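# Six arms set the framed panel onto the sawhorses

## Task

Using the six arms, put the framed panel down on the sawhorses so it rests there on its own, then open every gripper and move all arms away from it. The arm bases are fixed at these scene-frame positions (metres), with headings in degrees measured counter-clockwise from +x: arm1 at x=-0.42 y=+1.01 z=+0.88 heading -89; arm2 at x=+0.34 y=+0.99 z=+0.88 heading -92; arm3 at x=-0.34 y=-1.00 z=+0.84 heading +91; arm4 at x=+0.40 y=-1.02 z=+0.88 heading +84; arm5 at x=+1.48 y=+0.07 z=+0.50 heading +176; arm6 at x=-1.48 y=-0.03 z=+0.46 heading +6. If the panel only stays in place because a robot is still holding or propping it, the goal is not met.

## Robot and tools

Setup: six identical i2rt Big YAM arms (arm1 to arm6), each with six revolute joints, a two-finger gripper and a wrist camera (armN_cam_wrist). A fixed room camera, cam_high, looks down over the area. Loose objects can get an occasional brief shove. Knocking anything onto the floor or out of the work area fails the job.

Frame: one shared scene frame, origin on the floor, +z up, positions in metres. The hand point is midway between the fingertips; its z axis runs along the fingers and the fingers close along its y axis. Hand reach is roughly 1.0 m from the joint1 axis. No line prints the foot poses, so use the base positions listed in the task.

execute_actions(actions, cameras): actions is a list holding exactly one action, or empty to just read state and images. The action is an object keyed by arm name ("arm1" ... "arm6"); each arm entry has "joints", an object mapping joint names to absolute targets (not offsets). Names and ranges: joint1_rad -2.879..2.879 (base yaw, positive counter-clockwise seen from above, 0 points along the foot's heading); joint2_rad 0..3.141 (shoulder; 0 has the upper arm pointing back and roughly level, increasing lifts it up and then forward); joint3_rad 0..3.019 (elbow; 0 folded, increasing opens); joint4_rad -1.692..1.57 (hand pitch, positive tips fingers up); joint5_rad -1.57..1.57 (hand side swing, positive to the arm's right); joint6_rad -2.094..2.094 (hand roll, positive clockwise viewed from behind); gripper_m 0..0.093 (fingertip gap in metres). Angles are radians. Each arm may list any subset of joints; all named motions start at once and finish independently. An omitted joint or arm can keep driving toward an earlier target. An action runs at most 15 s. Any unknown key or out-of-range number rejects the whole call and nothing moves. cameras: list of camera names, or "all"/null/omitted for every camera, or [] for none; the "pictures" line gives image order.

wait(seconds): 0 to 10 s, commands nothing, returns state and images.
zoom_image(camera, region): region [x0, y0, x1, y1] in pixels of that camera's latest full image, top-left origin, at most 504x504.
read_manual(section): licence texts only.
finished_scene(scene): ends the scene (integer); irreversible; do it only once the panel sits on the sawhorses unaided and the arms have let go and backed off.

Results: joint_positions report each joint; a joint counts as arrived within ±0.045, 0.14, 0.09, 0.055, 0.03, 0.035 rad for joints 1-6 and ±0.003 m for the gripper. joint_status tells how each commanded motion ended: "off_target" (stopped short, may still push), "contact_stop" or "time_out" (old target dropped, holds in place; a timed-out joint may keep a nearby target and keep pushing, and on_its_own lists it), "not_followed" (a self/inter-arm clearance check blocked the arm; a "joint command not followed" line with a cause appears; the gripper part still runs, and the blocked targets may be retried later). on_its_own covers what the call did not command; "held at" is a held target, not the actual position. To relieve a pushing joint, command it to its reported position. Very small target changes may not move a joint. A joint supporting weight sags after a time-out. MOTOR HOT appears from 85 °C; at 100 °C an OVER-TEMPERATURE FAULT drops that arm and its gripper until cooled, and its keys read "limit_stop_at_motor_heat" (resend targets afterward). If a result reports a stop, later motion calls in the same reply are skipped.

Camera calibration (OpenCV style, K in image pixels, T_world_to_cam maps scene to camera): wrist cams are 504x504 fisheye, cam_high is 896x504 pinhole with radial distortion, about 94.5° vertical field, placed near (-0.06, -1.19, 2.24). Expect small errors of a few millimetres and degrees; wrist camera poses also inherit joint reading errors.

Cautions: the arms do not halt on contact and can push hard; sustained pushing or long holding of a load heats motors, and the robot keeps holding while you think. A hard squeeze between two robots fails the run and a hard impact may; the clearance check ignores fingers, gripper housings and wrist cameras and may react late, and no line reports arm-to-arm contact. Joints move at different speeds so the hand path can bulge between postures. Avoid drops, slips, slamming the panel, and leaving it supported by a gripper. Gripper pad force tops out around 50-62 N per finger. Fewer seconds of robot motion is better.

Each tool is called after "Request:" by a JSON object that holds its "name" and its "arguments", one argument or row to a line.

## Session

Request:
{"name": "execute_actions", "arguments": {
  "actions": []
}}

Scene clock: 0.00 s.
Motor temperatures (°C, as the motors report them): arm1=[24 22 25 23 24 24] | arm2=[23 24 23 22 23 23] | arm3=[22 23 22 22 22 25] | arm4=[23 24 23 21 22 23] | arm5=[24 22 23 23 22 23] | arm6=[24 25 22 25 24 22]
arm1.joint_positions: joint1_rad=+0.286 joint2_rad=+0.595 joint3_rad=+1.447 joint4_rad=-1.445 joint5_rad=-0.176 joint6_rad=+0.209 gripper_m=+0.095
arm1.joint_status: not commanded
arm1.hand: x=-0.3244 y=+0.8249 z=+1.4238 quat_wxyz=(-0.438, -0.563, -0.680, +0.171) (m; scene frame)
arm2.joint_positions: joint1_rad=+0.009 joint2_rad=+0.515 joint3_rad=+1.368 joint4_rad=-1.424 joint5_rad=+0.122 joint6_rad=+0.402 gripper_m=+0.094
arm2.joint_status: not commanded
arm2.hand: x=+0.3105 y=+0.8084 z=+1.4095 quat_wxyz=(-0.368, -0.751, -0.452, +0.311) (m; scene frame)
arm3.joint_positions: joint1_rad=+0.257 joint2_rad=+0.652 joint3_rad=+1.454 joint4_rad=-1.248 joint5_rad=+0.116 joint6_rad=+0.022 gripper_m=+0.095
arm3.joint_status: not commanded
arm3.hand: x=-0.3887 y=-0.7541 z=+1.4196 quat_wxyz=(-0.357, +0.650, -0.542, -0.397) (m; scene frame)
arm4.joint_positions: joint1_rad=+0.113 joint2_rad=+0.481 joint3_rad=+1.366 joint4_rad=-1.139 joint5_rad=-0.285 joint6_rad=+0.253 gripper_m=+0.094
arm4.joint_status: not commanded
arm4.hand: x=+0.3562 y=-0.8286 z=+1.4802 quat_wxyz=(-0.281, +0.549, -0.566, -0.547) (m; scene frame)
arm5.joint_positions: joint1_rad=+0.232 joint2_rad=+0.607 joint3_rad=+1.437 joint4_rad=-1.379 joint5_rad=-0.071 joint6_rad=-0.149 gripper_m=+0.095
arm5.joint_status: not commanded
arm5.hand: x=+1.2594 y=+0.0250 z=+1.0553 quat_wxyz=(+0.042, +0.859, +0.152, -0.486) (m; scene frame)
arm6.joint_positions: joint1_rad=-0.328 joint2_rad=+0.600 joint3_rad=+1.402 joint4_rad=-1.178 joint5_rad=+0.116 joint6_rad=-0.407 gripper_m=+0.095
arm6.joint_status: not commanded
arm6.hand: x=-1.2377 y=-0.1109 z=+1.0383 quat_wxyz=(-0.514, +0.041, -0.829, +0.217) (m; scene frame)
pictures: arm1_cam_wrist, arm2_cam_wrist, arm3_cam_wrist, arm4_cam_wrist, arm5_cam_wrist, arm6_cam_wrist, cam_high
Images, in order (width x height): arm1_cam_wrist 504x504, arm2_cam_wrist 504x504, arm3_cam_wrist 504x504, arm4_cam_wrist 504x504, arm5_cam_wrist 504x504, arm6_cam_wrist 504x504, cam_high 896x504.

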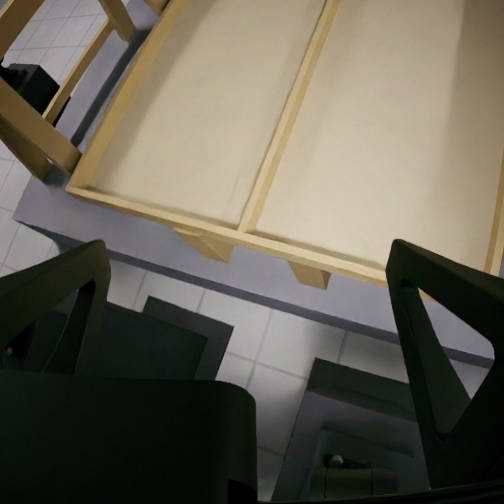

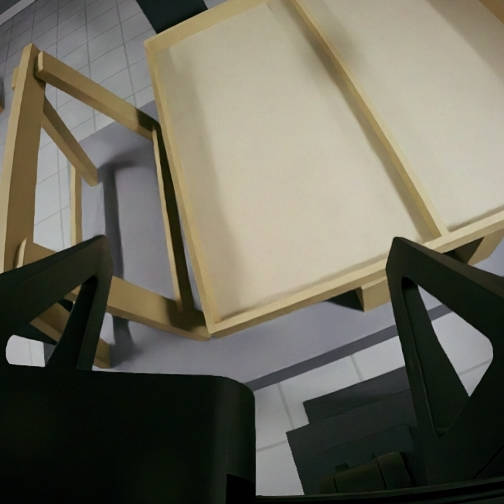

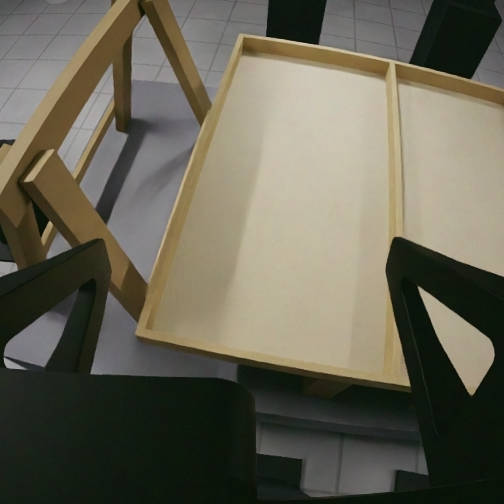

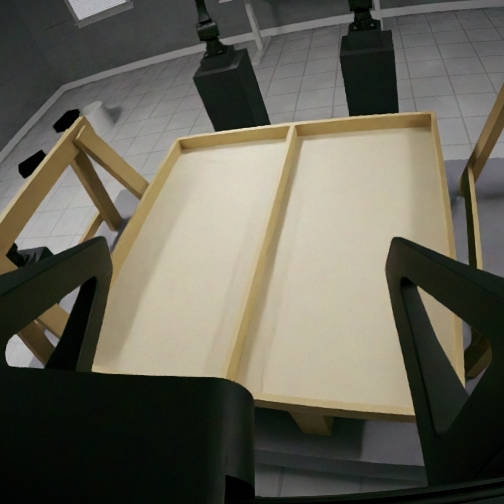

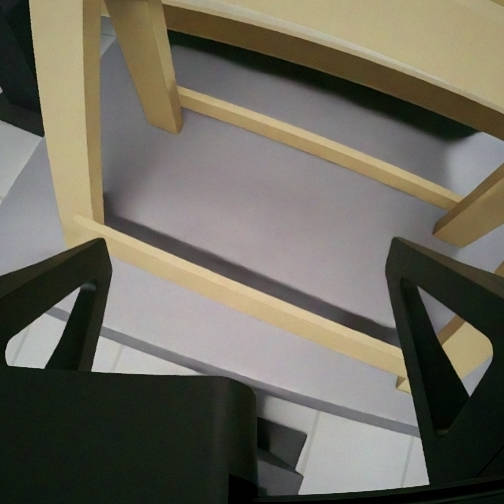

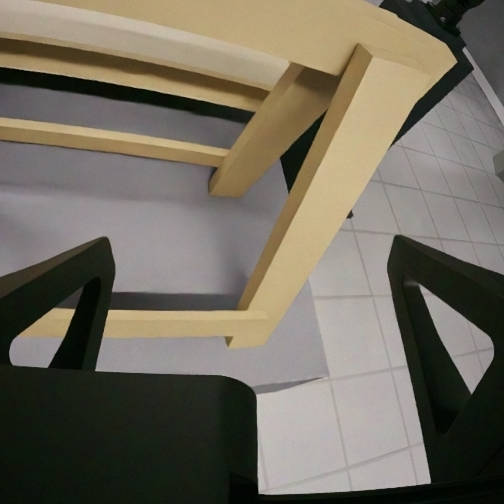

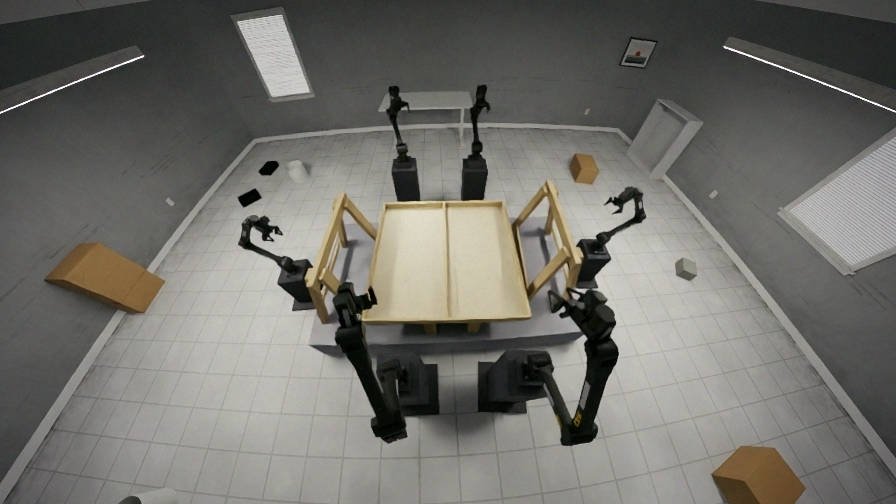

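Request:
{"name": "zoom_image", "arguments": {
  "camera": "cam_high",
  "region": [290, 170, 610, 370]
}}

Region (290, 170, 610, 370) of cam_high's 896x504 image, scaled by 1.575, with more detail than that image has; it fills the top 315 rows of this view, and the rest is white.

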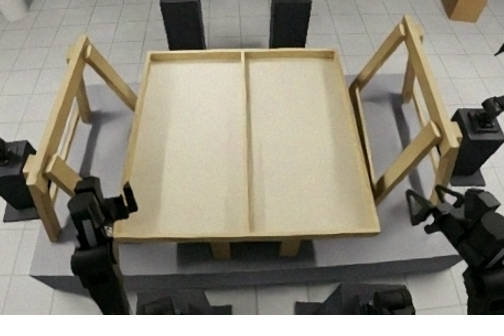

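Request:
{"name": "execute_actions", "arguments": {
  "actions": [
    {"arm1":{"joints":{"joint1_rad":-0.02,"joint2_rad":1.87,"joint3_rad":0.86,"joint4_rad":-0.56,"joint5_rad":0,"joint6_rad":1.57}},"arm2":{"joints":{"joint1_rad":0.035,"joint2_rad":1.87,"joint3_rad":0.86,"joint4_rad":-0.56,"joint5_rad":0,"joint6_rad":-1.57}},"arm3":{"joints":{"joint1_rad":-0.02,"joint2_rad":1.8,"joint3_rad":0.87,"joint4_rad":-0.64,"joint5_rad":0,"joint6_rad":-1.57}},"arm4":{"joints":{"joint1_rad":0.105,"joint2_rad":1.87,"joint3_rad":0.86,"joint4_rad":-0.56,"joint5_rad":0,"joint6_rad":1.57}},"arm5":{"joints":{"joint1_rad":0.07,"joint2_rad":0.7,"joint3_rad":0.25,"joint4_rad":-0.4,"joint5_rad":0,"joint6_rad":1.57}},"arm6":{"joints":{"joint1_rad":-0.1,"joint2_rad":0.7,"joint3_rad":0.25,"joint4_rad":-0.4,"joint5_rad":0,"joint6_rad":1.57}}}
  ]
}}

Scene clock: 49.83 s.
Motor temperatures (°C, as the motors report them): arm1=[24 22 28 23 24 24] | arm2=[23 24 27 22 23 23] | arm3=[22 23 29 22 22 25] | arm4=[23 25 27 21 22 23] | arm5=[24 22 27 23 22 23] | arm6=[24 25 27 25 24 22]
arm1.joint_positions: joint1_rad=-0.020 joint2_rad=+1.864 joint3_rad=+0.851 joint4_rad=-0.569 joint5_rad=-0.003 joint6_rad=+1.555 gripper_m=+0.095
arm1.joint_status: all done
arm1.hand: x=-0.4211 y=+0.6146 z=+0.7769 quat_wxyz=(+0.008, -1.000, -0.004, +0.004) (m; scene frame)
arm2.joint_positions: joint1_rad=+0.026 joint2_rad=+1.869 joint3_rad=+0.859 joint4_rad=-0.577 joint5_rad=+0.003 joint6_rad=-1.560 gripper_m=+0.094
arm2.joint_status: all done
arm2.hand: x=+0.3358 y=+0.5928 z=+0.7812 quat_wxyz=(+0.000, -0.006, -1.000, -0.008) (m; scene frame)
arm3.joint_positions: joint1_rad=-0.015 joint2_rad=+1.790 joint3_rad=+0.858 joint4_rad=-0.654 joint5_rad=+0.002 joint6_rad=-1.558 gripper_m=+0.095
arm3.joint_status: all done
arm3.hand: x=-0.3383 y=-0.6056 z=+0.7691 quat_wxyz=(+0.009, +1.000, -0.005, +0.003) (m; scene frame)
arm4.joint_positions: joint1_rad=+0.113 joint2_rad=+1.870 joint3_rad=+0.863 joint4_rad=-0.569 joint5_rad=-0.003 joint6_rad=+1.560 gripper_m=+0.094
arm4.joint_status: all done
arm4.hand: x=+0.4044 y=-0.6190 z=+0.7822 quat_wxyz=(+0.001, +0.006, -1.000, +0.003) (m; scene frame)
arm5.joint_positions: joint1_rad=+0.077 joint2_rad=+0.707 joint3_rad=+0.252 joint4_rad=-0.422 joint5_rad=-0.002 joint6_rad=+1.559 gripper_m=+0.095
arm5.joint_status: all done
arm5.hand: x=+1.1963 y=+0.0624 z=+0.5691 quat_wxyz=(+0.243, +0.673, -0.658, -0.232) (m; scene frame)
arm6.joint_positions: joint1_rad=-0.105 joint2_rad=+0.707 joint3_rad=+0.255 joint4_rad=-0.415 joint5_rad=+0.003 joint6_rad=+1.562 gripper_m=+0.095
arm6.joint_status: all done
arm6.hand: x=-1.1933 y=-0.0343 z=+0.5273 quat_wxyz=(-0.239, -0.665, -0.666, -0.240) (m; scene frame)
pictures: arm1_cam_wrist, arm2_cam_wrist, arm3_cam_wrist, arm4_cam_wrist, arm5_cam_wrist, arm6_cam_wrist, cam_high
camera_calibration (this result's frames):
arm1_cam_wrist: T_world_to_cam=[[-0.0102674, 0.999498, 0.0299682, -0.639081], [0.815445, -0.00897652, 0.578765, -0.0927164], [0.578743, 0.0303798, -0.814944, 0.983236], [0, 0, 0, 1]] pos_world=[-0.499998, 0.608058, 0.874095]
arm2_cam_wrist: T_world_to_cam=[[-0.00244744, -0.999453, -0.0329668, 0.619977], [-0.807277, -0.0174813, 0.589914, -0.172925], [-0.590168, 0.0280571, -0.806793, 0.934352], [0, 0, 0, 1]] pos_world=[0.413344, 0.5904, 0.876278]
arm3_cam_wrist: T_world_to_cam=[[0.00640361, 0.999572, -0.0285459, 0.633987], [0.811729, 0.0114755, 0.583922, -0.163908], [0.584, -0.0269107, -0.811308, 0.930292], [0, 0, 0, 1]] pos_world=[-0.414301, -0.6068, 0.86856]
arm4_cam_wrist: T_world_to_cam=[[0.0338792, -0.999417, 0.00429889, -0.640188], [-0.80369, -0.024687, 0.594536, -0.149522], [-0.594083, -0.0235974, -0.804057, 0.980416], [0, 0, 0, 1]] pos_world=[0.483968, -0.62037, 0.879959]
arm5_cam_wrist: T_world_to_cam=[[0.774833, 0.00816959, -0.632113, -0.569118], [0.384941, -0.799261, 0.461523, -0.668641], [-0.501453, -0.600929, -0.622438, 1.11503], [0, 0, 0, 1]] pos_world=[1.2575, 0.140288, 0.642886]
arm6_cam_wrist: T_world_to_cam=[[-0.778185, 0.000621793, -0.628035, -0.597937], [-0.373549, 0.803423, 0.463652, -0.659206], [0.504866, 0.595409, -0.624979, 1.07542], [0, 0, 0, 1]] pos_world=[-1.25449, -0.110319, 0.602229]
Images, in order (width x height): arm1_cam_wrist 504x504, arm2_cam_wrist 504x504, arm3_cam_wrist 504x504, arm4_cam_wrist 504x504, arm5_cam_wrist 504x504, arm6_cam_wrist 504x504, cam_high 896x504.

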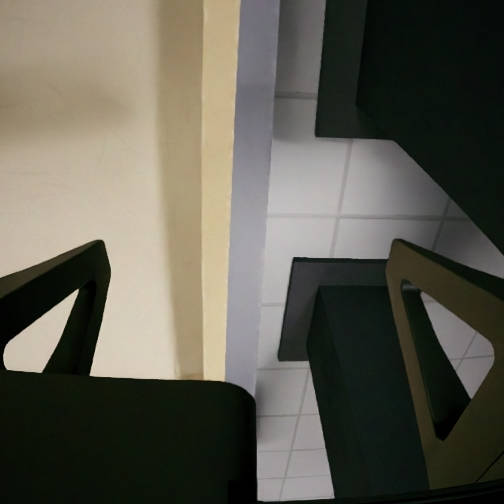

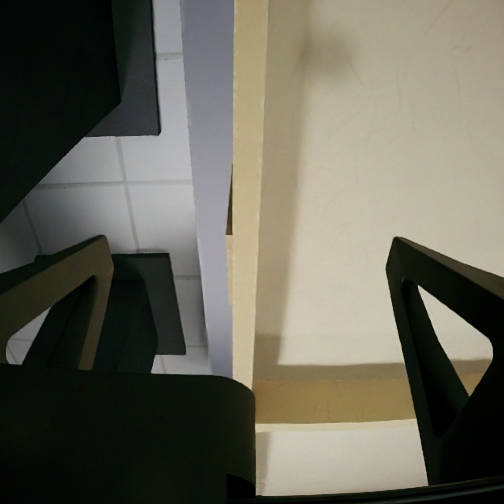

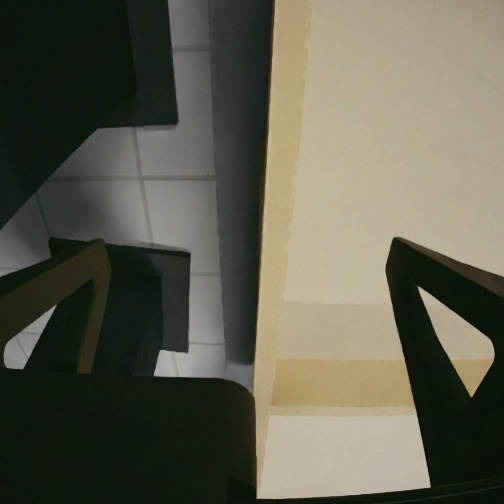

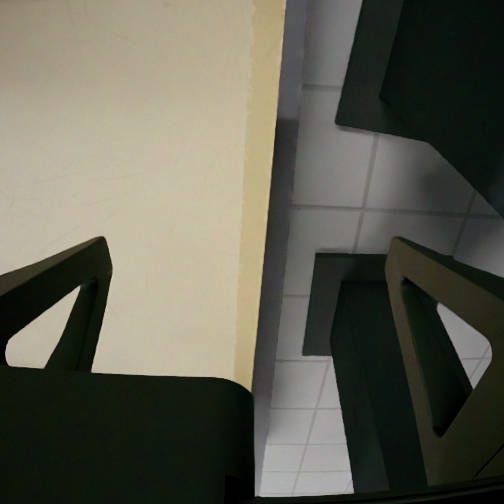

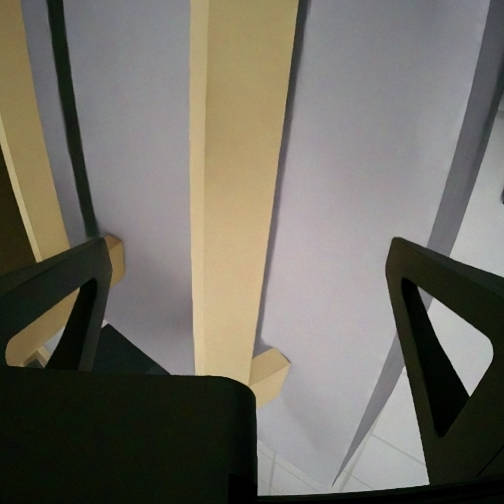

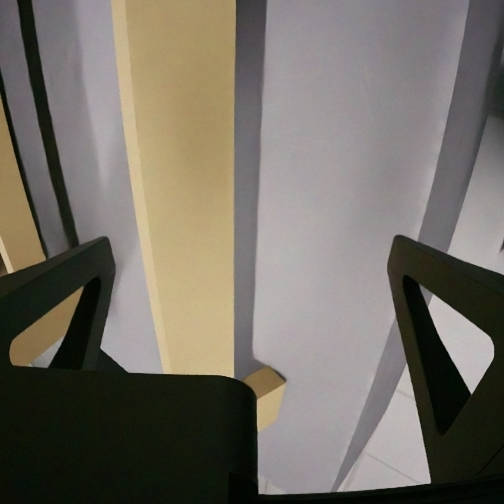

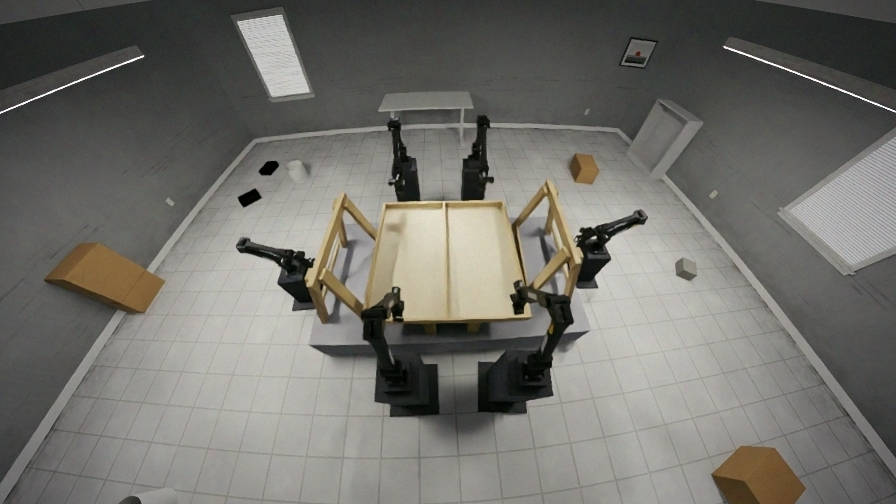

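Request:
{"name": "execute_actions", "arguments": {
  "actions": [
    {"arm1":{"joints":{"joint2_rad":2.39,"joint3_rad":1.03,"joint4_rad":-0.2}},"arm2":{"joints":{"joint2_rad":2.38,"joint3_rad":0.96,"joint4_rad":-0.14}},"arm3":{"joints":{"joint2_rad":2.275,"joint3_rad":0.96,"joint4_rad":-0.244}},"arm4":{"joints":{"joint2_rad":2.38,"joint3_rad":0.956,"joint4_rad":-0.14}},"arm5":{"joints":{"joint2_rad":1.485,"joint3_rad":0.342,"joint4_rad":0.285}},"arm6":{"joints":{"joint2_rad":1.389,"joint3_rad":0.4,"joint4_rad":0.13}}}
  ]
}}

Scene clock: 82.33 s.
Motor temperatures (°C, as the motors report them): arm1=[24 23 27 23 24 24] | arm2=[23 25 25 22 23 23] | arm3=[22 24 27 22 22 25] | arm4=[23 26 25 21 22 23] | arm5=[24 22 27 23 22 23] | arm6=[24 25 28 25 24 22]
arm1.joint_positions: joint1_rad=-0.020 joint2_rad=+2.324 joint3_rad=+1.061 joint4_rad=-0.184 joint5_rad=-0.003 joint6_rad=+1.562 gripper_m=+0.095
arm1.joint_status: all done
arm1.hand: x=-0.4233 y=+0.5351 z=+0.6250 quat_wxyz=(-0.059, -0.998, -0.001, +0.004) (m; scene frame)
arm2.joint_positions: joint1_rad=+0.026 joint2_rad=+2.392 joint3_rad=+0.956 joint4_rad=-0.157 joint5_rad=+0.003 joint6_rad=-1.562 gripper_m=+0.094
arm2.joint_status: all done
arm2.hand: x=+0.3365 y=+0.5981 z=+0.5926 quat_wxyz=(+0.000, -0.005, -1.000, -0.010) (m; scene frame)
arm3.joint_positions: joint1_rad=-0.015 joint2_rad=+2.280 joint3_rad=+0.954 joint4_rad=-0.258 joint5_rad=+0.002 joint6_rad=-1.559 gripper_m=+0.095
arm3.joint_status: all done
arm3.hand: x=-0.3376 y=-0.5911 z=+0.5935 quat_wxyz=(+0.008, +1.000, -0.005, +0.003) (m; scene frame)
arm4.joint_positions: joint1_rad=+0.113 joint2_rad=+2.396 joint3_rad=+0.954 joint4_rad=-0.150 joint5_rad=-0.002 joint6_rad=+1.560 gripper_m=+0.094
arm4.joint_status: all done
arm4.hand: x=+0.4047 y=-0.6300 z=+0.5916 quat_wxyz=(+0.001, +0.006, -1.000, +0.011) (m; scene frame)
arm5.joint_positions: joint1_rad=+0.077 joint2_rad=+1.482 joint3_rad=+0.306 joint4_rad=+0.264 joint5_rad=-0.002 joint6_rad=+1.559 gripper_m=+0.095
arm5.joint_status: all done
arm5.hand: x=+1.1220 y=+0.0598 z=+0.4643 quat_wxyz=(+0.232, +0.677, -0.662, -0.221) (m; scene frame)
arm6.joint_positions: joint1_rad=-0.105 joint2_rad=+1.384 joint3_rad=+0.380 joint4_rad=+0.115 joint5_rad=+0.003 joint6_rad=+1.563 gripper_m=+0.095
arm6.joint_status: all done
arm6.hand: x=-1.0969 y=-0.0339 z=+0.4542 quat_wxyz=(-0.232, -0.668, -0.668, -0.233) (m; scene frame)
pictures: arm1_cam_wrist, arm2_cam_wrist, arm3_cam_wrist, arm4_cam_wrist, arm5_cam_wrist, arm6_cam_wrist, cam_high
camera_calibration (this result's frames):
arm1_cam_wrist: T_world_to_cam=[[-0.00484224, 0.99459, -0.103766, -0.46663], [0.816192, 0.0638841, 0.574238, -0.039511], [0.57776, -0.0819123, -0.812086, 0.921053], [0, 0, 0, 1]] pos_world=[-0.502159, 0.542076, 0.722243]
arm2_cam_wrist: T_world_to_cam=[[-0.000899526, -0.99928, -0.0379232, 0.621352], [-0.807489, -0.0216444, 0.589486, -0.0582511], [-0.589882, 0.0311528, -0.806888, 0.780562], [0, 0, 0, 1]] pos_world=[0.413962, 0.595328, 0.687728]
arm3_cam_wrist: T_world_to_cam=[[0.00524749, 0.999651, -0.025884, 0.612542], [0.81173, 0.0108588, 0.583932, -0.062518], [0.58401, -0.024075, -0.81139, 0.78953], [0, 0, 0, 1]] pos_world=[-0.41356, -0.592642, 0.692978]
arm4_cam_wrist: T_world_to_cam=[[0.0331068, -0.999268, 0.0191815, -0.658805], [-0.803949, -0.0152239, 0.594503, -0.0301908], [-0.593776, -0.035103, -0.803865, 0.819506], [0, 0, 0, 1]] pos_world=[0.484142, -0.630016, 0.689357]
arm5_cam_wrist: T_world_to_cam=[[0.796073, 0.00848147, -0.605141, -0.614137], [0.369017, -0.799324, 0.474245, -0.581771], [-0.479681, -0.600841, -0.63945, 0.994474], [0, 0, 0, 1]] pos_world=[1.18061, 0.137707, 0.540179]
arm6_cam_wrist: T_world_to_cam=[[-0.791889, 0.0016542, -0.610663, -0.591684], [-0.362632, 0.803313, 0.472426, -0.581616], [0.491335, 0.595555, -0.635535, 0.970816], [0, 0, 0, 1]] pos_world=[-1.15646, -0.109975, 0.530438]
Images, in order (width x height): arm1_cam_wrist 504x504, arm2_cam_wrist 504x504, arm3_cam_wrist 504x504, arm4_cam_wrist 504x504, arm5_cam_wrist 504x504, arm6_cam_wrist 504x504, cam_high 896x504.

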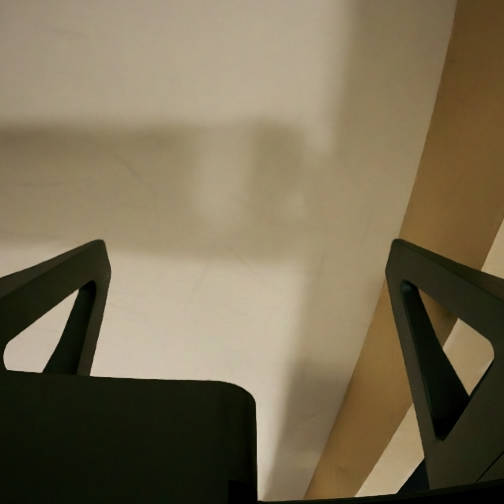

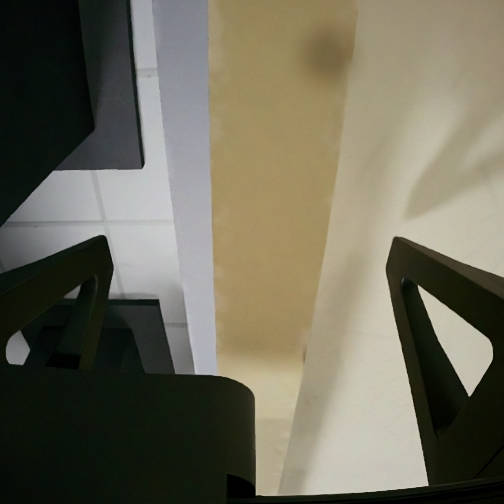

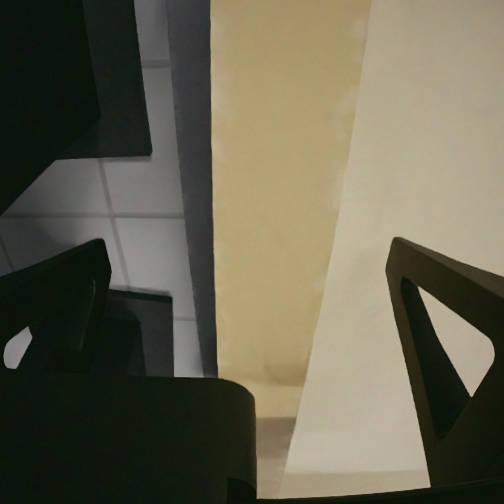

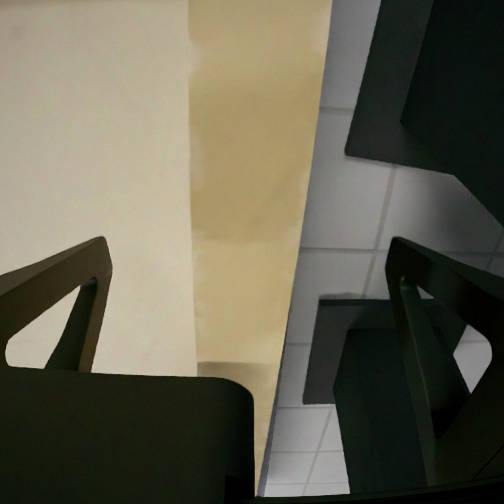

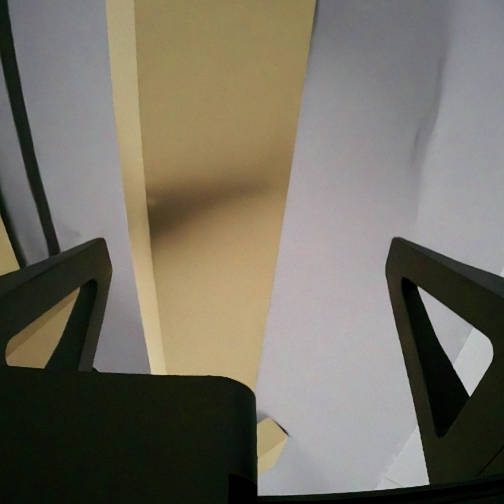

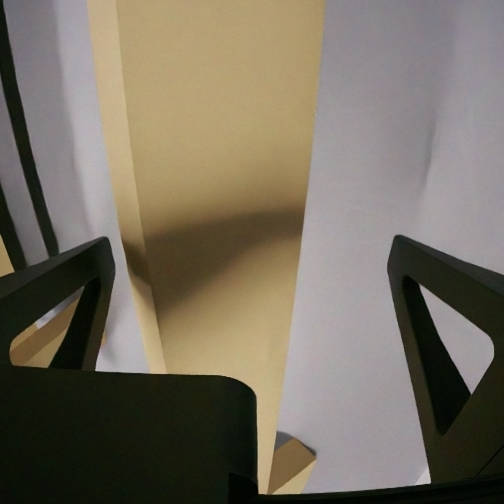

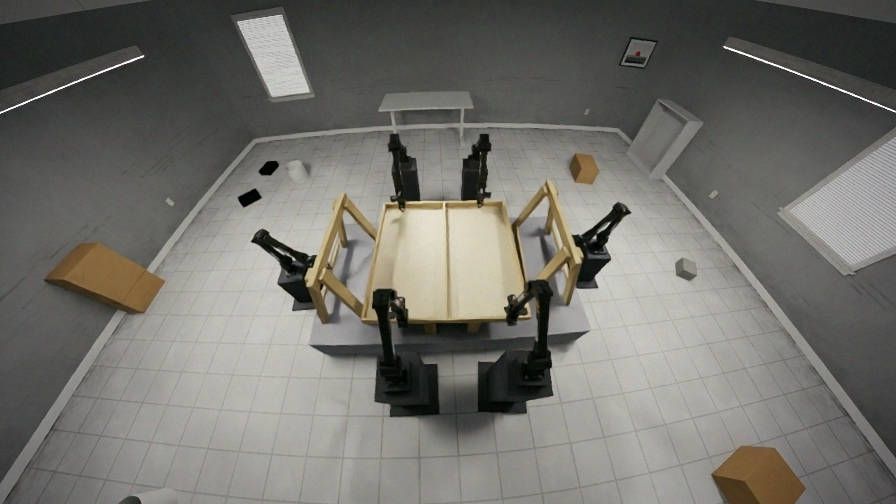

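Request:
{"name": "execute_actions", "arguments": {
  "actions": [
    {"arm1":{"joints":{"joint2_rad":2.17}},"arm5":{"joints":{"joint2_rad":1.3,"joint3_rad":0.45,"joint4_rad":-0.1}},"arm6":{"joints":{"joint2_rad":1.2,"joint3_rad":0.5,"joint4_rad":-0.25}}}
  ],
  "cameras": []
}}

Request:
{"name": "execute_actions", "arguments": {
  "actions": [
    {"arm1":{"joints":{"joint3_rad":0.95,"joint4_rad":-0.4}},"arm5":{"joints":{"joint2_rad":1.44,"joint3_rad":0.6,"joint4_rad":-0.26}},"arm6":{"joints":{"joint2_rad":1.37,"joint3_rad":0.66,"joint4_rad":-0.41}}}
  ],
  "cameras": []
}}

Request:
{"name": "execute_actions", "arguments": {
  "actions": [
    {"arm1":{"joints":{"joint2_rad":2.29,"joint3_rad":0.98,"joint4_rad":-0.27}},"arm5":{"joints":{"joint2_rad":1.64,"joint4_rad":-0.08}},"arm6":{"joints":{"joint2_rad":1.55,"joint3_rad":0.64,"joint4_rad":-0.22}}}
  ],
  "cameras": []
}}

Request:
{"name": "execute_actions", "arguments": {
  "actions": [
    {"arm1":{"joints":{"joint2_rad":2.39,"joint3_rad":1.025,"joint4_rad":-0.2}},"arm2":{"joints":{"gripper_m":0}},"arm3":{"joints":{"gripper_m":0}},"arm4":{"joints":{"gripper_m":0}}}
  ],
  "cameras": ["arm1_cam_wrist","arm5_cam_wrist","arm6_cam_wrist"]
}}

Scene clock: 116.17 s.
Motor temperatures (°C, as the motors report them): arm1=[24 23 26 23 24 24] | arm2=[23 27 24 22 23 23] | arm3=[22 26 25 22 22 25] | arm4=[23 28 24 21 22 23] | arm5=[24 22 27 23 22 23] | arm6=[24 26 27 25 24 22]
arm1.joint_positions: joint1_rad=-0.020 joint2_rad=+2.157 joint3_rad=+1.024 joint4_rad=-0.197 joint5_rad=-0.003 joint6_rad=+1.562 gripper_m=+0.095
arm1.joint_status: all done
arm1.hand: x=-0.4228 y=+0.5023 z=+0.6965 quat_wxyz=(-0.118, -0.993, -0.001, +0.005) (m; scene frame)
arm2.joint_positions: joint1_rad=+0.026 joint2_rad=+2.392 joint3_rad=+0.956 joint4_rad=-0.157 joint5_rad=+0.003 joint6_rad=-1.562 gripper_m=+0.094
arm2.joint_status: not commanded
arm2.hand: x=+0.3365 y=+0.5981 z=+0.5926 quat_wxyz=(+0.000, -0.005, -1.000, -0.010) (m; scene frame)
arm3.joint_positions: joint1_rad=-0.015 joint2_rad=+2.280 joint3_rad=+0.954 joint4_rad=-0.258 joint5_rad=+0.002 joint6_rad=-1.559 gripper_m=+0.095
arm3.joint_status: not commanded
arm3.hand: x=-0.3376 y=-0.5911 z=+0.5935 quat_wxyz=(+0.008, +1.000, -0.005, +0.003) (m; scene frame)
arm4.joint_positions: joint1_rad=+0.113 joint2_rad=+2.396 joint3_rad=+0.954 joint4_rad=-0.150 joint5_rad=-0.002 joint6_rad=+1.560 gripper_m=+0.094
arm4.joint_status: not commanded
arm4.hand: x=+0.4047 y=-0.6300 z=+0.5916 quat_wxyz=(+0.001, +0.006, -1.000, +0.011) (m; scene frame)
arm5.joint_positions: joint1_rad=+0.077 joint2_rad=+1.292 joint3_rad=+0.427 joint4_rad=-0.088 joint5_rad=-0.002 joint6_rad=+1.560 gripper_m=+0.095
arm5.joint_status: all done
arm5.hand: x=+1.1019 y=+0.0603 z=+0.5195 quat_wxyz=(+0.218, +0.682, -0.667, -0.207) (m; scene frame)
arm6.joint_positions: joint1_rad=-0.105 joint2_rad=+1.188 joint3_rad=+0.479 joint4_rad=-0.239 joint5_rad=+0.003 joint6_rad=+1.563 gripper_m=+0.095
arm6.joint_status: all done
arm6.hand: x=-1.0977 y=-0.0344 z=+0.5110 quat_wxyz=(-0.212, -0.674, -0.675, -0.213) (m; scene frame)
pictures: none
No camera images: the call's "cameras" was empty. Leave "cameras" out to get every camera's image.

Scene clock: 117.10 s.
Motor temperatures (°C, as the motors report them): arm1=[24 23 26 23 24 24] | arm2=[23 27 24 22 23 23] | arm3=[22 26 24 22 22 25] | arm4=[23 28 24 21 22 23] | arm5=[24 22 27 23 22 23] | arm6=[24 26 27 25 24 22]
arm1.joint_positions: joint1_rad=-0.020 joint2_rad=+2.157 joint3_rad=+0.942 joint4_rad=-0.391 joint5_rad=-0.003 joint6_rad=+1.562 gripper_m=+0.095
arm1.joint_status: all done
arm1.hand: x=-0.4223 y=+0.5987 z=+0.6780 quat_wxyz=(+0.020, -1.000, +0.000, +0.004) (m; scene frame)
arm2.joint_positions: joint1_rad=+0.026 joint2_rad=+2.392 joint3_rad=+0.956 joint4_rad=-0.157 joint5_rad=+0.003 joint6_rad=-1.562 gripper_m=+0.094
arm2.joint_status: not commanded
arm2.hand: x=+0.3365 y=+0.5981 z=+0.5926 quat_wxyz=(+0.000, -0.005, -1.000, -0.010) (m; scene frame)
arm3.joint_positions: joint1_rad=-0.015 joint2_rad=+2.280 joint3_rad=+0.954 joint4_rad=-0.258 joint5_rad=+0.002 joint6_rad=-1.559 gripper_m=+0.095
arm3.joint_status: not commanded
arm3.hand: x=-0.3376 y=-0.5911 z=+0.5935 quat_wxyz=(+0.008, +1.000, -0.005, +0.003) (m; scene frame)
arm4.joint_positions: joint1_rad=+0.113 joint2_rad=+2.396 joint3_rad=+0.954 joint4_rad=-0.150 joint5_rad=-0.002 joint6_rad=+1.560 gripper_m=+0.094
arm4.joint_status: not commanded
arm4.hand: x=+0.4047 y=-0.6300 z=+0.5916 quat_wxyz=(+0.001, +0.006, -1.000, +0.011) (m; scene frame)
arm5.joint_positions: joint1_rad=+0.077 joint2_rad=+1.442 joint3_rad=+0.561 joint4_rad=-0.248 joint5_rad=-0.002 joint6_rad=+1.560 gripper_m=+0.095
arm5.joint_status: all done
arm5.hand: x=+1.0866 y=+0.0597 z=+0.4950 quat_wxyz=(+0.158, +0.698, -0.682, -0.147) (m; scene frame)
arm6.joint_positions: joint1_rad=-0.105 joint2_rad=+1.366 joint3_rad=+0.626 joint4_rad=-0.399 joint5_rad=+0.003 joint6_rad=+1.563 gripper_m=+0.095
arm6.joint_status: all done
arm6.hand: x=-1.0784 y=-0.0343 z=+0.4862 quat_wxyz=(-0.146, -0.691, -0.692, -0.148) (m; scene frame)
pictures: none
No camera images: the call's "cameras" was empty. Leave "cameras" out to get every camera's image.

Scene clock: 118.10 s.
Motor temperatures (°C, as the motors report them): arm1=[24 23 26 23 24 24] | arm2=[23 27 24 22 23 23] | arm3=[22 26 24 22 22 25] | arm4=[23 28 24 21 22 23] | arm5=[24 22 27 23 22 23] | arm6=[24 26 27 25 24 22]
arm1.joint_positions: joint1_rad=-0.020 joint2_rad=+2.285 joint3_rad=+0.976 joint4_rad=-0.279 joint5_rad=-0.003 joint6_rad=+1.562 gripper_m=+0.095
arm1.joint_status: all done
arm1.hand: x=-0.4228 y=+0.5959 z=+0.6303 quat_wxyz=(+0.012, -1.000, +0.000, +0.004) (m; scene frame)
arm2.joint_positions: joint1_rad=+0.026 joint2_rad=+2.392 joint3_rad=+0.956 joint4_rad=-0.157 joint5_rad=+0.003 joint6_rad=-1.562 gripper_m=+0.094
arm2.joint_status: not commanded
arm2.hand: x=+0.3365 y=+0.5981 z=+0.5926 quat_wxyz=(+0.000, -0.005, -1.000, -0.010) (m; scene frame)
arm3.joint_positions: joint1_rad=-0.015 joint2_rad=+2.280 joint3_rad=+0.954 joint4_rad=-0.258 joint5_rad=+0.002 joint6_rad=-1.559 gripper_m=+0.095
arm3.joint_status: not commanded
arm3.hand: x=-0.3376 y=-0.5911 z=+0.5935 quat_wxyz=(+0.008, +1.000, -0.005, +0.003) (m; scene frame)
arm4.joint_positions: joint1_rad=+0.113 joint2_rad=+2.396 joint3_rad=+0.954 joint4_rad=-0.150 joint5_rad=-0.002 joint6_rad=+1.560 gripper_m=+0.094
arm4.joint_status: not commanded
arm4.hand: x=+0.4047 y=-0.6300 z=+0.5916 quat_wxyz=(+0.001, +0.006, -1.000, +0.011) (m; scene frame)
arm5.joint_positions: joint1_rad=+0.077 joint2_rad=+1.648 joint3_rad=+0.562 joint4_rad=-0.099 joint5_rad=-0.002 joint6_rad=+1.560 gripper_m=+0.095
arm5.joint_status: all done
arm5.hand: x=+1.0863 y=+0.0589 z=+0.4343 quat_wxyz=(+0.139, +0.703, -0.686, -0.127) (m; scene frame)
arm6.joint_positions: joint1_rad=-0.105 joint2_rad=+1.552 joint3_rad=+0.626 joint4_rad=-0.234 joint5_rad=+0.003 joint6_rad=+1.563 gripper_m=+0.095
arm6.joint_status: all done
arm6.hand: x=-1.0650 y=-0.0338 z=+0.4314 quat_wxyz=(-0.139, -0.692, -0.694, -0.141) (m; scene frame)
pictures: none
No camera images: the call's "cameras" was empty. Leave "cameras" out to get every camera's image.

Scene clock: 119.03 s.
Motor temperatures (°C, as the motors report them): arm1=[24 23 26 23 24 24] | arm2=[23 27 24 22 23 23] | arm3=[22 26 24 22 22 25] | arm4=[23 28 24 21 22 23] | arm5=[24 22 27 23 22 23] | arm6=[24 26 27 25 24 22]
arm1.joint_positions: joint1_rad=-0.020 joint2_rad=+2.378 joint3_rad=+1.024 joint4_rad=-0.206 joint5_rad=-0.003 joint6_rad=+1.562 gripper_m=+0.095
arm1.joint_status: all done
arm1.hand: x=-0.4233 y=+0.5847 z=+0.5974 quat_wxyz=(-0.003, -1.000, -0.001, +0.004) (m; scene frame)
arm2.joint_positions: joint1_rad=+0.026 joint2_rad=+2.392 joint3_rad=+0.959 joint4_rad=-0.152 joint5_rad=+0.002 joint6_rad=-1.556 gripper_m=+0.018
arm2.joint_status: gripper_m off_target (ended at +0.018, target +0.000)
arm2.hand: x=+0.3365 y=+0.5952 z=+0.5927 quat_wxyz=(+0.000, -0.007, -1.000, -0.006) (m; scene frame)
arm3.joint_positions: joint1_rad=-0.015 joint2_rad=+2.280 joint3_rad=+0.958 joint4_rad=-0.249 joint5_rad=+0.001 joint6_rad=-1.547 gripper_m=+0.019
arm3.joint_status: gripper_m off_target (ended at +0.019, target +0.000)
arm3.hand: x=-0.3376 y=-0.5866 z=+0.5938 quat_wxyz=(+0.001, +1.000, -0.011, +0.003) (m; scene frame)
arm4.joint_positions: joint1_rad=+0.113 joint2_rad=+2.396 joint3_rad=+0.957 joint4_rad=-0.145 joint5_rad=-0.002 joint6_rad=+1.584 gripper_m=+0.018
arm4.joint_status: gripper_m off_target (ended at +0.018, target +0.000)
arm4.hand: x=+0.4047 y=-0.6269 z=+0.5917 quat_wxyz=(+0.001, -0.006, -1.000, +0.007) (m; scene frame)
arm5.joint_positions: joint1_rad=+0.077 joint2_rad=+1.648 joint3_rad=+0.562 joint4_rad=-0.099 joint5_rad=-0.002 joint6_rad=+1.560 gripper_m=+0.095
arm5.joint_status: not commanded
arm5.hand: x=+1.0863 y=+0.0589 z=+0.4343 quat_wxyz=(+0.139, +0.703, -0.686, -0.127) (m; scene frame)
arm6.joint_positions: joint1_rad=-0.105 joint2_rad=+1.552 joint3_rad=+0.626 joint4_rad=-0.234 joint5_rad=+0.003 joint6_rad=+1.563 gripper_m=+0.095
arm6.joint_status: not commanded
arm6.hand: x=-1.0650 y=-0.0338 z=+0.4314 quat_wxyz=(-0.139, -0.692, -0.694, -0.141) (m; scene frame)
pictures: arm1_cam_wrist, arm5_cam_wrist, arm6_cam_wrist
camera_calibration (this result's frames):
arm1_cam_wrist: T_world_to_cam=[[-0.00361036, 0.99995, 0.00933099, -0.588976], [0.815738, -0.00245221, 0.578416, 0.0092229], [0.57841, 0.00969994, -0.815689, 0.851488], [0, 0, 0, 1]] pos_world=[-0.502159, 0.58071, 0.69471]
arm5_cam_wrist: T_world_to_cam=[[0.929748, 0.0130197, -0.367967, -0.852343], [0.230307, -0.800302, 0.553602, -0.438883], [-0.287277, -0.599456, -0.747077, 0.795283], [0, 0, 0, 1]] pos_world=[1.12201, 0.136595, 0.52347]
arm6_cam_wrist: T_world_to_cam=[[-0.926544, 0.000382122, -0.376187, -0.82507], [-0.224311, 0.802218, 0.55329, -0.44695], [0.301996, 0.597031, -0.743204, 0.785407], [0, 0, 0, 1]] pos_world=[-1.10191, -0.110045, 0.52063]
Images, in order (width x height): arm1_cam_wrist 504x504, arm5_cam_wrist 504x504, arm6_cam_wrist 504x504.

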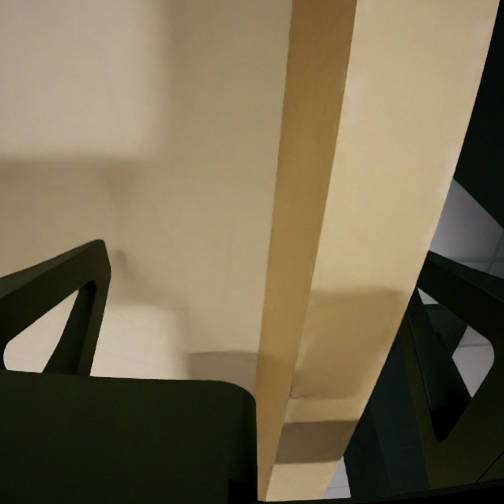

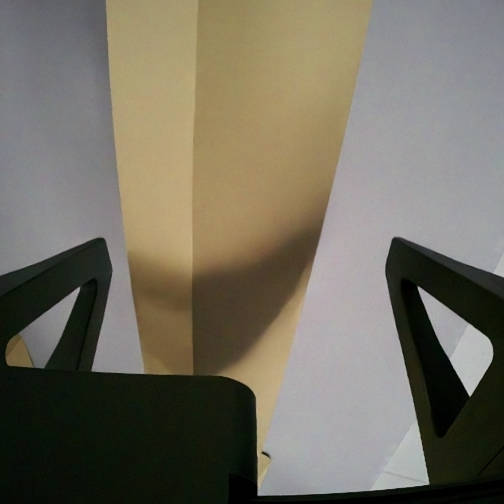

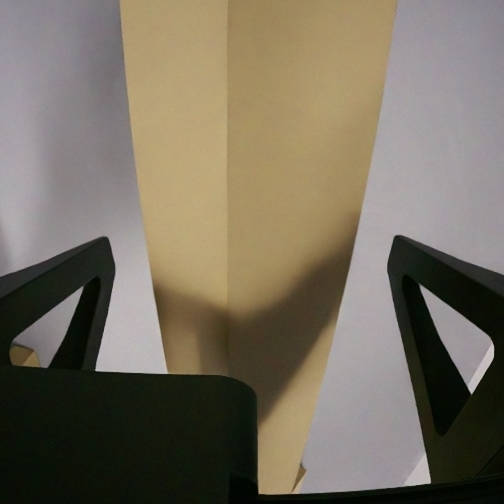

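Request:
{"name": "execute_actions", "arguments": {
  "actions": [
    {"arm1":{"joints":{"joint3_rad":0.995,"gripper_m":0}},"arm5":{"joints":{"joint2_rad":1.74,"joint3_rad":0.65,"joint4_rad":-0.02}},"arm6":{"joints":{"joint2_rad":1.6,"joint3_rad":0.66,"joint4_rad":-0.17}}}
  ],
  "cameras": []
}}

Request:
{"name": "execute_actions", "arguments": {
  "actions": [
    {"arm1":{"joints":{"joint2_rad":2.17,"joint3_rad":0.91,"joint4_rad":-0.32}},"arm2":{"joints":{"joint2_rad":2.16,"joint3_rad":0.89,"joint4_rad":-0.3}},"arm3":{"joints":{"joint2_rad":2.06,"joint3_rad":0.91,"joint4_rad":-0.41}},"arm4":{"joints":{"joint2_rad":2.16,"joint3_rad":0.89,"joint4_rad":-0.3}},"arm5":{"joints":{"gripper_m":0.045}},"arm6":{"joints":{"gripper_m":0.045}}}
  ],
  "cameras": []
}}

Request:
{"name": "execute_actions", "arguments": {
  "actions": [
    {"arm1":{"joints":{"joint2_rad":1.94,"joint3_rad":0.88,"joint4_rad":-0.5}},"arm2":{"joints":{"joint2_rad":1.94,"joint3_rad":0.87,"joint4_rad":-0.5}},"arm3":{"joints":{"joint2_rad":1.85,"joint3_rad":0.91,"joint4_rad":-0.62}},"arm4":{"joints":{"joint2_rad":1.94,"joint3_rad":0.87,"joint4_rad":-0.5}}}
  ],
  "cameras": ["cam_high","arm5_cam_wrist","arm6_cam_wrist"]
}}

Scene clock: 138.63 s.
Motor temperatures (°C, as the motors report them): arm1=[24 24 26 23 24 24] | arm2=[23 27 24 22 23 23] | arm3=[22 26 24 22 22 25] | arm4=[23 28 24 21 22 23] | arm5=[24 23 27 23 22 23] | arm6=[24 26 27 25 24 22]
arm1.joint_positions: joint1_rad=-0.021 joint2_rad=+2.378 joint3_rad=+0.992 joint4_rad=-0.197 joint5_rad=-0.005 joint6_rad=+1.590 gripper_m=+0.019
arm1.joint_status: gripper_m off_target (ended at +0.019, target +0.000); the others done
arm1.hand: x=-0.4232 y=+0.6025 z=+0.5951 quat_wxyz=(+0.009, -1.000, +0.014, +0.003) (m; scene frame)
arm2.joint_positions: joint1_rad=+0.026 joint2_rad=+2.392 joint3_rad=+0.959 joint4_rad=-0.152 joint5_rad=+0.002 joint6_rad=-1.556 gripper_m=+0.018
arm2.joint_status: not commanded
arm2.hand: x=+0.3365 y=+0.5952 z=+0.5927 quat_wxyz=(+0.000, -0.007, -1.000, -0.006) (m; scene frame)
arm3.joint_positions: joint1_rad=-0.015 joint2_rad=+2.280 joint3_rad=+0.958 joint4_rad=-0.249 joint5_rad=+0.001 joint6_rad=-1.547 gripper_m=+0.019
arm3.joint_status: not commanded
arm3.hand: x=-0.3376 y=-0.5866 z=+0.5938 quat_wxyz=(+0.001, +1.000, -0.011, +0.003) (m; scene frame)
arm4.joint_positions: joint1_rad=+0.113 joint2_rad=+2.396 joint3_rad=+0.957 joint4_rad=-0.145 joint5_rad=-0.002 joint6_rad=+1.584 gripper_m=+0.018
arm4.joint_status: not commanded
arm4.hand: x=+0.4047 y=-0.6269 z=+0.5917 quat_wxyz=(+0.001, -0.006, -1.000, +0.007) (m; scene frame)
arm5.joint_positions: joint1_rad=+0.077 joint2_rad=+1.741 joint3_rad=+0.614 joint4_rad=-0.038 joint5_rad=-0.002 joint6_rad=+1.560 gripper_m=+0.095
arm5.joint_status: all done
arm5.hand: x=+1.0619 y=+0.0583 z=+0.4183 quat_wxyz=(+0.146, +0.701, -0.685, -0.134) (m; scene frame)
arm6.joint_positions: joint1_rad=-0.105 joint2_rad=+1.585 joint3_rad=+0.626 joint4_rad=-0.184 joint5_rad=+0.003 joint6_rad=+1.563 gripper_m=+0.095
arm6.joint_status: all done
arm6.hand: x=-1.0586 y=-0.0338 z=+0.4235 quat_wxyz=(-0.145, -0.691, -0.693, -0.147) (m; scene frame)
pictures: none
No camera images: the call's "cameras" was empty. Leave "cameras" out to get every camera's image.

Scene clock: 139.80 s.
Motor temperatures (°C, as the motors report them): arm1=[24 24 26 23 24 24] | arm2=[23 27 24 22 23 23] | arm3=[22 26 24 22 22 25] | arm4=[23 28 24 21 22 23] | arm5=[24 23 27 23 22 23] | arm6=[24 26 27 25 24 22]
arm1.joint_positions: joint1_rad=-0.021 joint2_rad=+2.229 joint3_rad=+0.924 joint4_rad=-0.268 joint5_rad=-0.007 joint6_rad=+1.590 gripper_m=+0.019
arm1.joint_status: all done
arm1.hand: x=-0.4223 y=+0.6041 z=+0.6473 quat_wxyz=(+0.004, -1.000, +0.014, +0.002) (m; scene frame)
arm2.joint_positions: joint1_rad=+0.026 joint2_rad=+2.237 joint3_rad=+0.903 joint4_rad=-0.257 joint5_rad=-0.001 joint6_rad=-1.556 gripper_m=+0.018
arm2.joint_status: all done
arm2.hand: x=+0.3370 y=+0.5960 z=+0.6470 quat_wxyz=(-0.002, -0.008, -1.000, -0.010) (m; scene frame)
arm3.joint_positions: joint1_rad=-0.015 joint2_rad=+2.123 joint3_rad=+0.917 joint4_rad=-0.364 joint5_rad=+0.002 joint6_rad=-1.545 gripper_m=+0.019
arm3.joint_status: all done
arm3.hand: x=-0.3377 y=-0.5858 z=+0.6507 quat_wxyz=(+0.001, +1.000, -0.012, +0.003) (m; scene frame)
arm4.joint_positions: joint1_rad=+0.113 joint2_rad=+2.229 joint3_rad=+0.905 joint4_rad=-0.270 joint5_rad=-0.002 joint6_rad=+1.584 gripper_m=+0.018
arm4.joint_status: all done
arm4.hand: x=+0.4046 y=-0.6256 z=+0.6508 quat_wxyz=(+0.001, -0.006, -1.000, +0.012) (m; scene frame)
arm5.joint_positions: joint1_rad=+0.077 joint2_rad=+1.749 joint3_rad=+0.605 joint4_rad=-0.062 joint5_rad=+0.002 joint6_rad=+1.590 gripper_m=+0.047
arm5.joint_status: all done
arm5.hand: x=+1.0742 y=+0.0590 z=+0.4109 quat_wxyz=(+0.132, +0.693, -0.698, -0.119) (m; scene frame)
arm6.joint_positions: joint1_rad=-0.105 joint2_rad=+1.592 joint3_rad=+0.623 joint4_rad=-0.204 joint5_rad=+0.004 joint6_rad=+1.574 gripper_m=+0.047
arm6.joint_status: all done
arm6.hand: x=-1.0664 y=-0.0338 z=+0.4177 quat_wxyz=(-0.133, -0.697, -0.691, -0.137) (m; scene frame)
pictures: none
No camera images: the call's "cameras" was empty. Leave "cameras" out to get every camera's image.

Scene clock: 140.97 s.
Motor temperatures (°C, as the motors report them): arm1=[24 24 26 23 24 24] | arm2=[23 27 24 22 23 23] | arm3=[22 26 24 22 22 25] | arm4=[23 28 24 21 22 23] | arm5=[24 23 27 23 22 23] | arm6=[24 26 27 25 24 22]
arm1.joint_positions: joint1_rad=-0.022 joint2_rad=+1.999 joint3_rad=+0.878 joint4_rad=-0.453 joint5_rad=-0.007 joint6_rad=+1.593 gripper_m=+0.019
arm1.joint_status: all done
arm1.hand: x=-0.4220 y=+0.6047 z=+0.7303 quat_wxyz=(+0.004, -1.000, +0.016, +0.002) (m; scene frame)
arm2.joint_positions: joint1_rad=+0.027 joint2_rad=+2.011 joint3_rad=+0.868 joint4_rad=-0.456 joint5_rad=-0.004 joint6_rad=-1.552 gripper_m=+0.018
arm2.joint_status: all done
arm2.hand: x=+0.3374 y=+0.5940 z=+0.7288 quat_wxyz=(-0.003, -0.009, -1.000, -0.014) (m; scene frame)
arm3.joint_positions: joint1_rad=-0.016 joint2_rad=+1.908 joint3_rad=+0.903 joint4_rad=-0.573 joint5_rad=-0.001 joint6_rad=-1.541 gripper_m=+0.019
arm3.joint_status: all done
arm3.hand: x=-0.3383 y=-0.5858 z=+0.7335 quat_wxyz=(+0.004, +1.000, -0.014, +0.002) (m; scene frame)
arm4.joint_positions: joint1_rad=+0.113 joint2_rad=+2.005 joint3_rad=+0.870 joint4_rad=-0.470 joint5_rad=-0.007 joint6_rad=+1.589 gripper_m=+0.018
arm4.joint_status: all done
arm4.hand: x=+0.4038 y=-0.6247 z=+0.7319 quat_wxyz=(+0.003, -0.009, -1.000, +0.018) (m; scene frame)
arm5.joint_positions: joint1_rad=+0.077 joint2_rad=+1.749 joint3_rad=+0.605 joint4_rad=-0.062 joint5_rad=+0.002 joint6_rad=+1.590 gripper_m=+0.047
arm5.joint_status: not commanded
arm5.hand: x=+1.0742 y=+0.0590 z=+0.4109 quat_wxyz=(+0.132, +0.693, -0.698, -0.119) (m; scene frame)
arm6.joint_positions: joint1_rad=-0.105 joint2_rad=+1.592 joint3_rad=+0.623 joint4_rad=-0.204 joint5_rad=+0.004 joint6_rad=+1.574 gripper_m=+0.047
arm6.joint_status: not commanded
arm6.hand: x=-1.0664 y=-0.0338 z=+0.4177 quat_wxyz=(-0.133, -0.697, -0.691, -0.137) (m; scene frame)
pictures: arm5_cam_wrist, arm6_cam_wrist, cam_high
camera_calibration (this result's frames):
arm5_cam_wrist: T_world_to_cam=[[0.937518, -0.0167274, -0.347533, -0.864672], [0.194688, -0.802616, 0.563829, -0.388793], [-0.288367, -0.596261, -0.749211, 0.776225], [0, 0, 0, 1]] pos_world=[1.11018, 0.136318, 0.500267]
arm6_cam_wrist: T_world_to_cam=[[-0.931438, 0.0113549, -0.363722, -0.841545], [-0.208634, 0.802263, 0.559326, -0.425575], [0.298152, 0.596862, -0.74489, 0.772273], [0, 0, 0, 1]] pos_world=[-1.10289, -0.109962, 0.507204]
Images, in order (width x height): arm5_cam_wrist 504x504, arm6_cam_wrist 504x504, cam_high 896x504.

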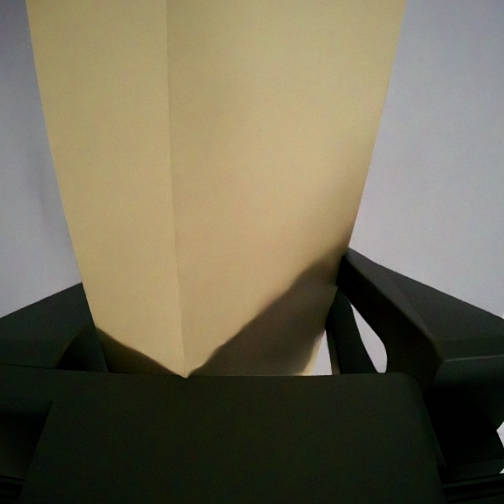

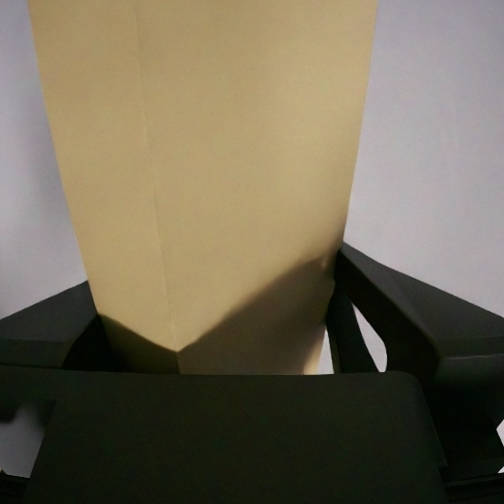

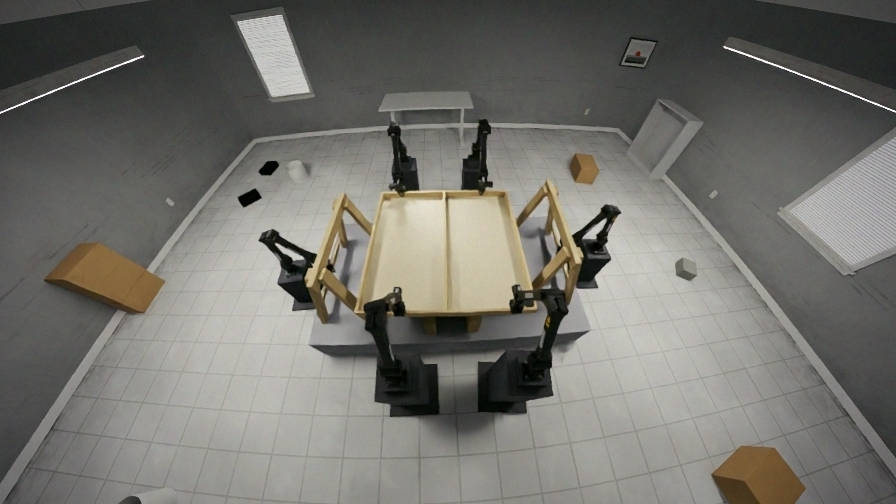

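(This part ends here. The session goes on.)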